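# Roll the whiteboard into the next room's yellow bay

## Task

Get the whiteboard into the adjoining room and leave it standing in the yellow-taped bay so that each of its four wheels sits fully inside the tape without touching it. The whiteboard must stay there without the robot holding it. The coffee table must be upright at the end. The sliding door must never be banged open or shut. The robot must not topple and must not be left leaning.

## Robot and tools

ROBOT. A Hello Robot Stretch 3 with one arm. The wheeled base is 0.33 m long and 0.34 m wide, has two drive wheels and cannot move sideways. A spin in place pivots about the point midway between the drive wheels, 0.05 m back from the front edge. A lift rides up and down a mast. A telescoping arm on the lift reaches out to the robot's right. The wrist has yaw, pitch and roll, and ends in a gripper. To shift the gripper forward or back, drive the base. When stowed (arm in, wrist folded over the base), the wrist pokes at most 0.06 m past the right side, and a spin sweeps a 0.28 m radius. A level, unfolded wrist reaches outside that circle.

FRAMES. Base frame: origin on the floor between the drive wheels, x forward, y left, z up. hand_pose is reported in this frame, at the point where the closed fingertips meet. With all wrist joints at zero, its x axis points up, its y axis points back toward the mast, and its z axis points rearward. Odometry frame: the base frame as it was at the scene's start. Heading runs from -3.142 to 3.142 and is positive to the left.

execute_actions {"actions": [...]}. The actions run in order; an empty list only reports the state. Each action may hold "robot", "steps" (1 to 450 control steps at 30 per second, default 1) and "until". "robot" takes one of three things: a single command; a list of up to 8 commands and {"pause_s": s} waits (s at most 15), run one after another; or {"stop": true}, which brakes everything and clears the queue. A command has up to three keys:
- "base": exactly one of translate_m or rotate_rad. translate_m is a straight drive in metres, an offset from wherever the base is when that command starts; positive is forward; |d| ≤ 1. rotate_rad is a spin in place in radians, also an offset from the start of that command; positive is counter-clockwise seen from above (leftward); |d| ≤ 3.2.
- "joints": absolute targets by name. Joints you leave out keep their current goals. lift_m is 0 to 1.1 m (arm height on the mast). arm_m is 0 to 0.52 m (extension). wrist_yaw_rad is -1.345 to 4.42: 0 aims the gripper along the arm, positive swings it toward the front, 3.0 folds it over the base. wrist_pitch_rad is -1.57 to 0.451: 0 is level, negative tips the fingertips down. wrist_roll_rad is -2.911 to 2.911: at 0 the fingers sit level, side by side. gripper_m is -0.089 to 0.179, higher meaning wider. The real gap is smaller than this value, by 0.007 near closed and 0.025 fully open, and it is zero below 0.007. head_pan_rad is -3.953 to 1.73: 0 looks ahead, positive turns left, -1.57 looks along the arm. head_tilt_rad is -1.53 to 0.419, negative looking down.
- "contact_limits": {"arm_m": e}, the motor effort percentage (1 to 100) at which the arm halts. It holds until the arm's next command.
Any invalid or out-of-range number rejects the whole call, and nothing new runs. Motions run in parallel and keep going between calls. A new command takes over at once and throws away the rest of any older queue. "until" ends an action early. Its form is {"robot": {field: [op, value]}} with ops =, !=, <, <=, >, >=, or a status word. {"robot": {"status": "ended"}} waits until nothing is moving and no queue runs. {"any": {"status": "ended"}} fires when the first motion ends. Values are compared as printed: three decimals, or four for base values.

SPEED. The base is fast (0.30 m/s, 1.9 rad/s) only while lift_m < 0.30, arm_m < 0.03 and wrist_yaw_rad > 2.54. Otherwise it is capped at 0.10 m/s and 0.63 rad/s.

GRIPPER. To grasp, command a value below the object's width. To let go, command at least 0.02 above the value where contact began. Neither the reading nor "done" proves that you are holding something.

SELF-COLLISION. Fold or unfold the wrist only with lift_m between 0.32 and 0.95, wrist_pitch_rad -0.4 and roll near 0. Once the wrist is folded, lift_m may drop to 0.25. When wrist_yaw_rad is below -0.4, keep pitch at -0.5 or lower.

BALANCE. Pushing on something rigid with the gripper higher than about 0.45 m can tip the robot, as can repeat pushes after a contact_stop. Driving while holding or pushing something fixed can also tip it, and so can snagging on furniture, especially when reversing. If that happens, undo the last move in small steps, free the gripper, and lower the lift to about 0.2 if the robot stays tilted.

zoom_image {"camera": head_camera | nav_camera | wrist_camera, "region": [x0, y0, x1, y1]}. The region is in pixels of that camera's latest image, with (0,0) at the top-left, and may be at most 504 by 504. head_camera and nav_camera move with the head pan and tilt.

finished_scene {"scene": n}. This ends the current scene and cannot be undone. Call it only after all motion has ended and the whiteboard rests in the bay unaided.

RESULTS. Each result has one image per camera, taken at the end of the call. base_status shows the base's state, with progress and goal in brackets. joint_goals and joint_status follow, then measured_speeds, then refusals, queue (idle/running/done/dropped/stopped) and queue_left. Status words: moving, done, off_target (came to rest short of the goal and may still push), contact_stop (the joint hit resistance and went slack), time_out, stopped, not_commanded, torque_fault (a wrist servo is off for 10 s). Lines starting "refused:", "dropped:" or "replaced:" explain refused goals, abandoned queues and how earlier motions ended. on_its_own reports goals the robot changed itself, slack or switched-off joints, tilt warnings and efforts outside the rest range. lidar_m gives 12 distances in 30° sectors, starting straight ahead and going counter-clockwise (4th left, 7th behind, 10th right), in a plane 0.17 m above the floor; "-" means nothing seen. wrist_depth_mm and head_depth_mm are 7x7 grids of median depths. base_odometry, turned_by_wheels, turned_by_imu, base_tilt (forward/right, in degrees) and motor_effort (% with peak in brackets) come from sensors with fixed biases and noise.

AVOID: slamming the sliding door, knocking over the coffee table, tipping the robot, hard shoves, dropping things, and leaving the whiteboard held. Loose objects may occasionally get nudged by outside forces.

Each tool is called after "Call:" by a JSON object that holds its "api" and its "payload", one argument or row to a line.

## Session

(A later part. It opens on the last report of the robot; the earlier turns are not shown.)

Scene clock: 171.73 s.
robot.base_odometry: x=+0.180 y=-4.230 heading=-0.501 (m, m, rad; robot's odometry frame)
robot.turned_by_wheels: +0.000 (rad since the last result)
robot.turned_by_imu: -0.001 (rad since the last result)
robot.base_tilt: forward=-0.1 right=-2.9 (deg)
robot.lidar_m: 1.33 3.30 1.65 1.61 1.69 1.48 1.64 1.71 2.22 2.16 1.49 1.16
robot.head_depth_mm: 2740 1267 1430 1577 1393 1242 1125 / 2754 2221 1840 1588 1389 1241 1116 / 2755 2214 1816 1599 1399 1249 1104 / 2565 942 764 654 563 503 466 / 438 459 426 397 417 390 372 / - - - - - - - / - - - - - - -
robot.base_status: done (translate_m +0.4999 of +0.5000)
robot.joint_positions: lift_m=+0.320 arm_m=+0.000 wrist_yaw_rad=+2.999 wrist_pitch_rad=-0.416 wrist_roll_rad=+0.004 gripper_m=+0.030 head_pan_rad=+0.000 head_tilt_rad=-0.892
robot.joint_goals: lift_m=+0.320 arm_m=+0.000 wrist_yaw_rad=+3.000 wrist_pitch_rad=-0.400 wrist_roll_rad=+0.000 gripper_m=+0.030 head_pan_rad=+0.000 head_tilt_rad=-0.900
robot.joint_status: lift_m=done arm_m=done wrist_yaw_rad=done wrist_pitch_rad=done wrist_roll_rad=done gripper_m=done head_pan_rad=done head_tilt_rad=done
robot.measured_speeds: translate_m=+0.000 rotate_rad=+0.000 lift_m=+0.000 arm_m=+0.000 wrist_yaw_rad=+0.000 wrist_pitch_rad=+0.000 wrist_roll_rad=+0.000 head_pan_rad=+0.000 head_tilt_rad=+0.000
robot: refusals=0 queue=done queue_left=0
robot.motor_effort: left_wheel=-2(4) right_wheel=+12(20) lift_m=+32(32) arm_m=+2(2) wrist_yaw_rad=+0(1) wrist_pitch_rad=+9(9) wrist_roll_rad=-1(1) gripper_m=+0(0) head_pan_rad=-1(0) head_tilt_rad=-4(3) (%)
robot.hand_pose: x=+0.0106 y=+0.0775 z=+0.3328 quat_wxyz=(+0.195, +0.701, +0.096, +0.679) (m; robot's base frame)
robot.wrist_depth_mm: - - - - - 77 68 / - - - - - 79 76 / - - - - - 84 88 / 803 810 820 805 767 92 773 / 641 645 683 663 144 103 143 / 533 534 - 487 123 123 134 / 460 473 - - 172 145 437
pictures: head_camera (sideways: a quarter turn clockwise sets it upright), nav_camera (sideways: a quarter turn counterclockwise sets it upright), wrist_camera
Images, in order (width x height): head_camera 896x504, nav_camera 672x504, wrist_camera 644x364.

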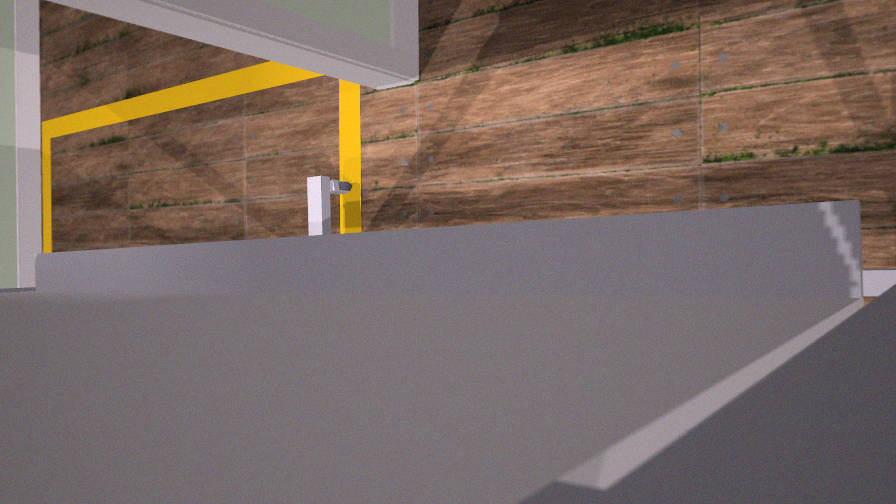

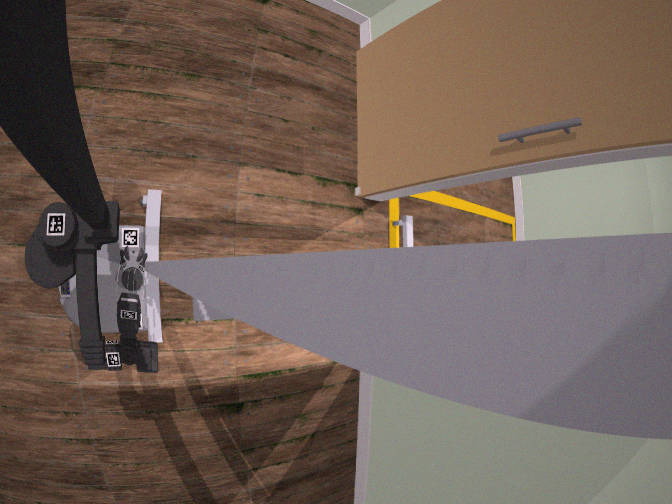

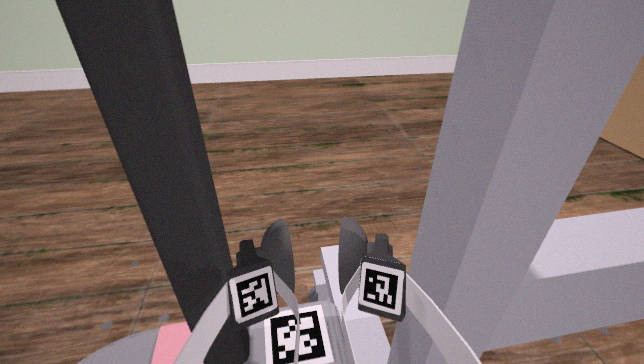

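Call:
{"api": "execute_actions", "payload": {
  "actions": [
    {"robot":[{"base":{"translate_m":-0.27}},{"base":{"rotate_rad":0.4}},{"base":{"translate_m":0.25}},{"base":{"rotate_rad":-0.42}},{"base":{"translate_m":0.3}}],"steps":450,"until":{"robot":{"status":"ended"}}},
    {"steps":450,"until":{"robot":{"status":"ended"}}}
  ]
}}

Scene clock: 187.70 s.
robot.base_odometry: x=+0.452 y=-4.274 heading=-0.520 (m, m, rad; robot's odometry frame)
robot.turned_by_wheels: -0.020 (rad since the last result)
robot.turned_by_imu: -0.062 (rad since the last result)
robot.base_tilt: forward=+0.1 right=-3.0 (deg)
robot.lidar_m: 1.33 0.84 1.09 1.51 1.56 1.67 1.89 1.95 2.35 2.25 1.34 3.03
robot.head_depth_mm: - - - - - - - / - - - - - - - / - - - - - 358 399 / 554 544 689 1144 1327 1202 1104 / 2611 2186 1789 1586 1395 1247 1120 / 2568 2186 1842 1587 1395 1245 1125 / 2590 2174 1269 1257 1394 1240 1121
robot.base_status: done (translate_m +0.3000 of +0.3000)
robot.joint_positions: lift_m=+0.320 arm_m=+0.000 wrist_yaw_rad=+3.000 wrist_pitch_rad=-0.416 wrist_roll_rad=+0.004 gripper_m=+0.030 head_pan_rad=-0.008 head_tilt_rad=-0.903
robot.joint_goals: lift_m=+0.320 arm_m=+0.000 wrist_yaw_rad=+3.000 wrist_pitch_rad=-0.400 wrist_roll_rad=+0.000 gripper_m=+0.030 head_pan_rad=+0.000 head_tilt_rad=-0.900
robot.joint_status: lift_m=done arm_m=done wrist_yaw_rad=done wrist_pitch_rad=done wrist_roll_rad=done gripper_m=done head_pan_rad=done head_tilt_rad=done
robot.measured_speeds: translate_m=+0.000 rotate_rad=+0.000 lift_m=+0.000 arm_m=+0.000 wrist_yaw_rad=+0.000 wrist_pitch_rad=+0.000 wrist_roll_rad=+0.000 head_pan_rad=+0.000 head_tilt_rad=+0.000
robot: refusals=0 queue=done queue_left=0
robot.motor_effort: left_wheel=+6(67) right_wheel=+1(46) lift_m=+32(32) arm_m=+1(1) wrist_yaw_rad=+0(1) wrist_pitch_rad=+9(9) wrist_roll_rad=-1(1) gripper_m=+0(0) head_pan_rad=+4(5) head_tilt_rad=+2(4) (%)
robot.hand_pose: x=+0.0105 y=+0.0775 z=+0.3328 quat_wxyz=(+0.195, +0.701, +0.096, +0.679) (m; robot's base frame)
robot.wrist_depth_mm: - - - - - 966 720 / - - - - - - 721 / - - - - - 967 737 / 806 823 792 820 800 780 734 / 643 639 680 666 650 657 649 / 534 539 - 544 550 535 536 / 466 470 - - 448 465 462
pictures: head_camera (sideways: a quarter turn clockwise sets it upright), nav_camera (sideways: a quarter turn counterclockwise sets it upright), wrist_camera
Images, in order (width x height): head_camera 896x504, nav_camera 672x504, wrist_camera 644x364.

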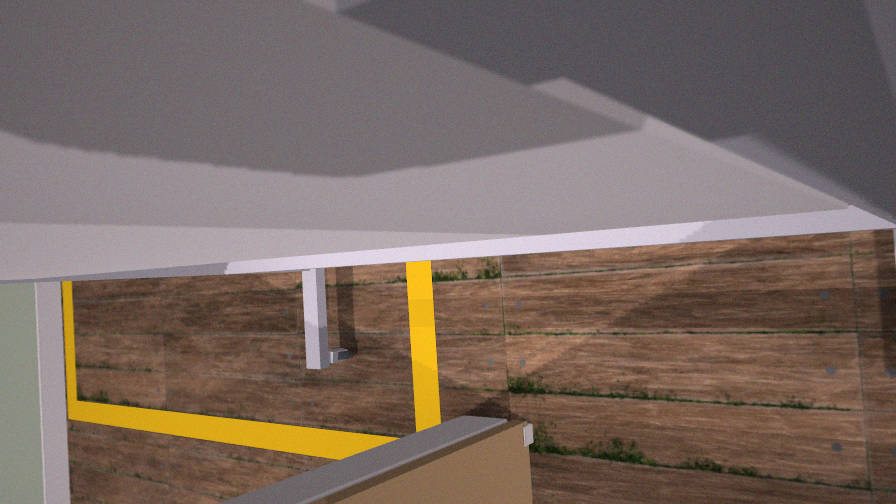

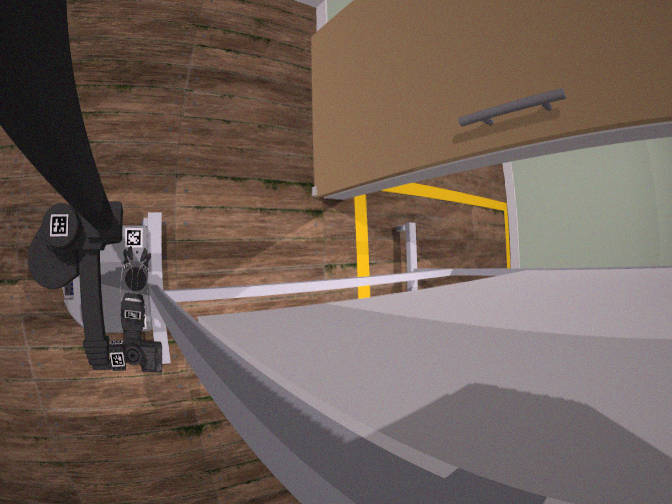

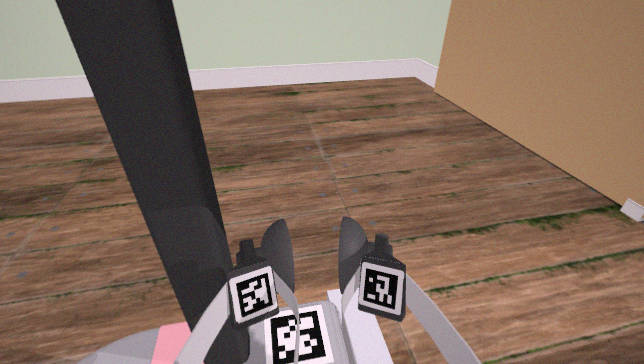

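Call:
{"api": "execute_actions", "payload": {
  "actions": [
    {"robot":[{"base":{"translate_m":-0.03}},{"base":{"rotate_rad":0.06}},{"base":{"translate_m":0.45}}],"steps":450,"until":{"robot":{"status":"ended"}}}
  ]
}}

Scene clock: 195.83 s.
robot.base_odometry: x=+0.829 y=-4.460 heading=-0.461 (m, m, rad; robot's odometry frame)
robot.turned_by_wheels: +0.060 (rad since the last result)
robot.turned_by_imu: +0.057 (rad since the last result)
robot.base_tilt: forward=-0.1 right=-2.9 (deg)
robot.lidar_m: 1.33 0.47 0.54 1.50 1.57 2.07 2.31 2.42 2.34 1.43 0.66 2.53
robot.head_depth_mm: - - - - - - - / - - - - - - - / 357 369 383 398 413 425 440 / 2220 2069 1728 1554 1377 1226 1104 / 2324 2181 1801 1589 1389 1247 1120 / 2314 2178 1835 1585 1390 1222 1123 / 2297 2198 1840 1590 937 1104 1126
robot.base_status: done (translate_m +0.4500 of +0.4500)
robot.joint_positions: lift_m=+0.320 arm_m=+0.000 wrist_yaw_rad=+3.000 wrist_pitch_rad=-0.416 wrist_roll_rad=+0.004 gripper_m=+0.030 head_pan_rad=-0.006 head_tilt_rad=-0.900
robot.joint_goals: lift_m=+0.320 arm_m=+0.000 wrist_yaw_rad=+3.000 wrist_pitch_rad=-0.400 wrist_roll_rad=+0.000 gripper_m=+0.030 head_pan_rad=+0.000 head_tilt_rad=-0.900
robot.joint_status: lift_m=done arm_m=done wrist_yaw_rad=done wrist_pitch_rad=done wrist_roll_rad=done gripper_m=done head_pan_rad=done head_tilt_rad=done
robot.measured_speeds: translate_m=+0.000 rotate_rad=+0.000 lift_m=+0.000 arm_m=+0.000 wrist_yaw_rad=+0.000 wrist_pitch_rad=+0.000 wrist_roll_rad=+0.000 head_pan_rad=+0.000 head_tilt_rad=+0.000
robot: refusals=0 queue=done queue_left=0
robot.motor_effort: left_wheel=+0(11) right_wheel=+8(44) lift_m=+32(32) arm_m=+1(1) wrist_yaw_rad=+0(0) wrist_pitch_rad=+9(9) wrist_roll_rad=-1(1) gripper_m=+0(0) head_pan_rad=+4(4) head_tilt_rad=+0(2) (%)
robot.hand_pose: x=+0.0105 y=+0.0775 z=+0.3328 quat_wxyz=(+0.195, +0.701, +0.096, +0.679) (m; robot's base frame)
robot.wrist_depth_mm: - - - - 808 488 368 / - - - - 815 502 390 / - - - - 865 515 431 / 801 813 816 815 776 516 493 / 637 643 668 660 648 557 595 / 543 533 - 542 559 546 539 / 457 478 - - 439 458 459
pictures: head_camera (sideways: a quarter turn clockwise sets it upright), nav_camera (sideways: a quarter turn counterclockwise sets it upright), wrist_camera
Images, in order (width x height): head_camera 896x504, nav_camera 672x504, wrist_camera 644x364.

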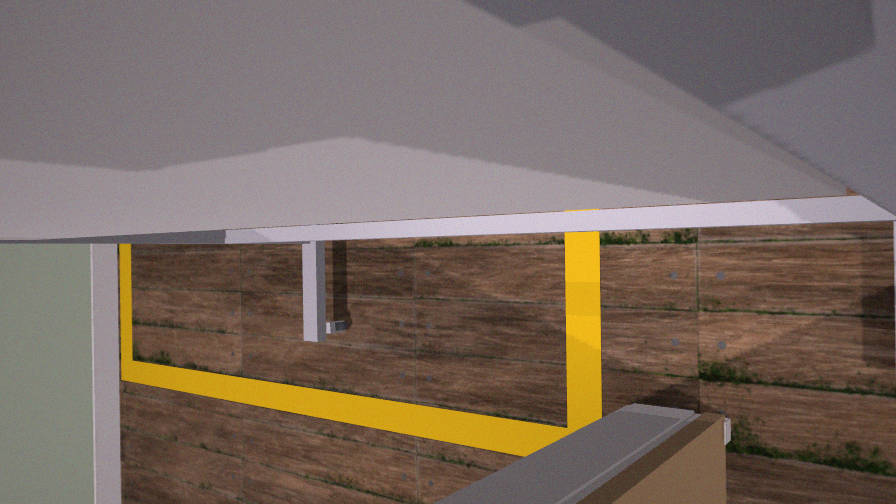

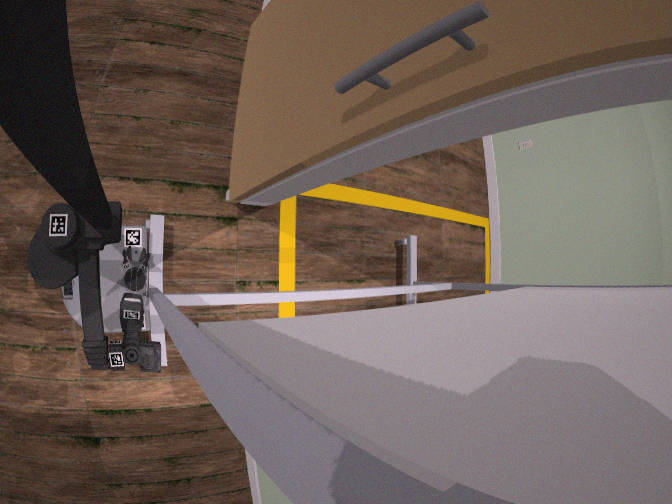

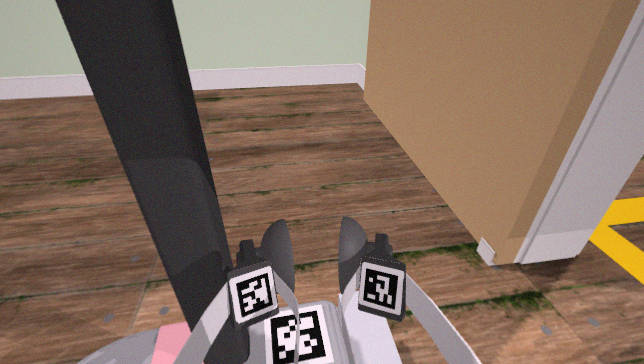

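Call:
{"api": "execute_actions", "payload": {
  "actions": [
    {"robot":[{"base":{"translate_m":0.78}},{"base":{"translate_m":-0.6},"joints":{"head_tilt_rad":-0.8}}],"steps":450,"until":{"robot":{"status":"ended"}}},
    {"steps":450,"until":{"robot":{"status":"ended"}}}
  ]
}}

Scene clock: 212.17 s.
robot.base_odometry: x=+0.990 y=-4.540 heading=-0.461 (m, m, rad; robot's odometry frame)
robot.turned_by_wheels: +0.000 (rad since the last result)
robot.turned_by_imu: -0.003 (rad since the last result)
robot.base_tilt: forward=-0.1 right=-3.0 (deg)
robot.lidar_m: 0.65 0.40 0.34 0.85 1.56 2.21 2.48 2.61 2.34 0.82 0.57 2.35
robot.head_depth_mm: 2062 2324 2046 1712 1464 1277 1139 / 2054 2346 2057 1719 1463 1284 1137 / 2077 2269 1942 1708 1466 1288 1139 / 805 1012 1508 1649 1445 1281 1145 / 2056 2315 2052 1715 1472 1285 1145 / 2058 2330 2078 1722 1476 1291 1146 / 2043 2329 2084 1727 1479 1286 895
robot.base_status: done (translate_m -0.6000 of -0.6000)
robot.joint_positions: lift_m=+0.320 arm_m=+0.000 wrist_yaw_rad=+3.000 wrist_pitch_rad=-0.416 wrist_roll_rad=+0.004 gripper_m=+0.030 head_pan_rad=-0.006 head_tilt_rad=-0.803
robot.joint_goals: lift_m=+0.320 arm_m=+0.000 wrist_yaw_rad=+3.000 wrist_pitch_rad=-0.400 wrist_roll_rad=+0.000 gripper_m=+0.030 head_pan_rad=+0.000 head_tilt_rad=-0.800
robot.joint_status: lift_m=done arm_m=done wrist_yaw_rad=done wrist_pitch_rad=done wrist_roll_rad=done gripper_m=done head_pan_rad=done head_tilt_rad=done
robot.measured_speeds: translate_m=+0.000 rotate_rad=+0.000 lift_m=+0.000 arm_m=+0.000 wrist_yaw_rad=+0.000 wrist_pitch_rad=+0.000 wrist_roll_rad=+0.000 head_pan_rad=+0.000 head_tilt_rad=+0.000
robot: refusals=0 queue=done queue_left=0
robot.motor_effort: left_wheel=-2(13) right_wheel=+2(15) lift_m=+32(32) arm_m=+1(1) wrist_yaw_rad=+0(0) wrist_pitch_rad=+9(9) wrist_roll_rad=-1(1) gripper_m=+0(0) head_pan_rad=+3(3) head_tilt_rad=+2(14) (%)
robot.hand_pose: x=+0.0105 y=+0.0775 z=+0.3328 quat_wxyz=(+0.195, +0.701, +0.096, +0.679) (m; robot's base frame)
robot.wrist_depth_mm: - - - - 410 328 352 / - - - - 431 364 - / - - - - 445 401 - / 812 815 804 830 459 450 800 / 659 645 678 661 503 538 646 / 543 529 - 533 540 531 539 / 459 473 - - 465 460 461
pictures: head_camera (sideways: a quarter turn clockwise sets it upright), nav_camera (sideways: a quarter turn counterclockwise sets it upright), wrist_camera
Images, in order (width x height): head_camera 896x504, nav_camera 672x504, wrist_camera 644x364.

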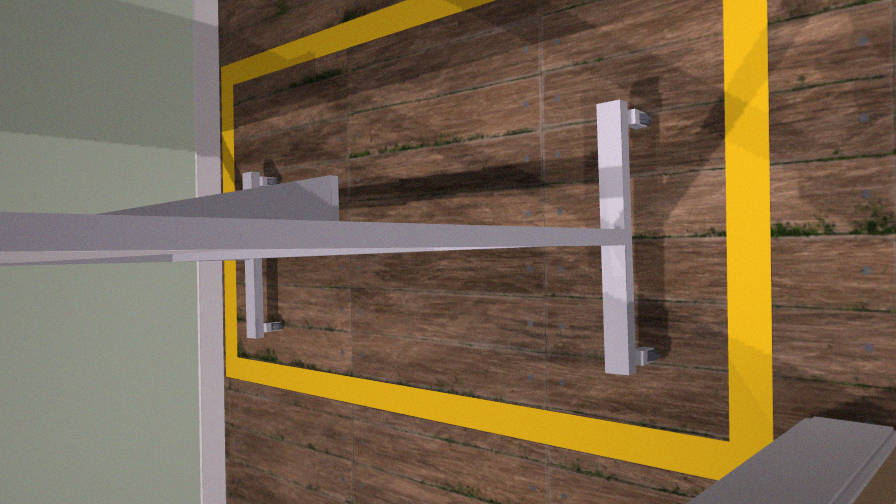

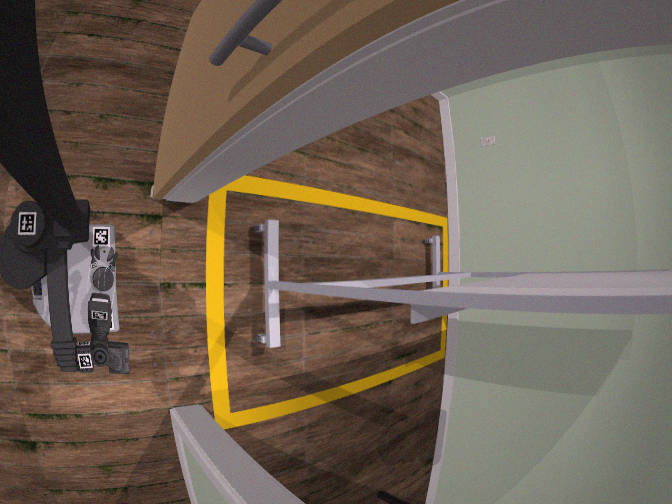

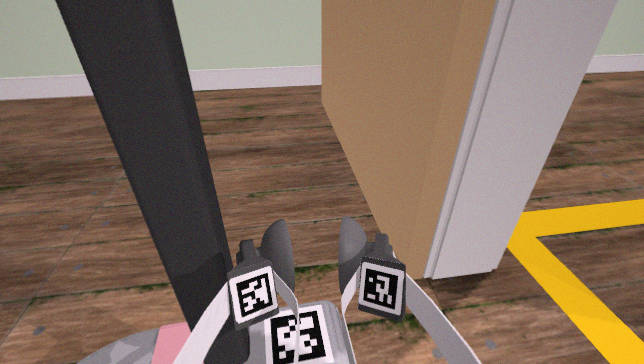

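All inside.

Call:
{"api": "finished_scene", "payload": {
  "scene": 1
}}

The scene is finished: the task was done.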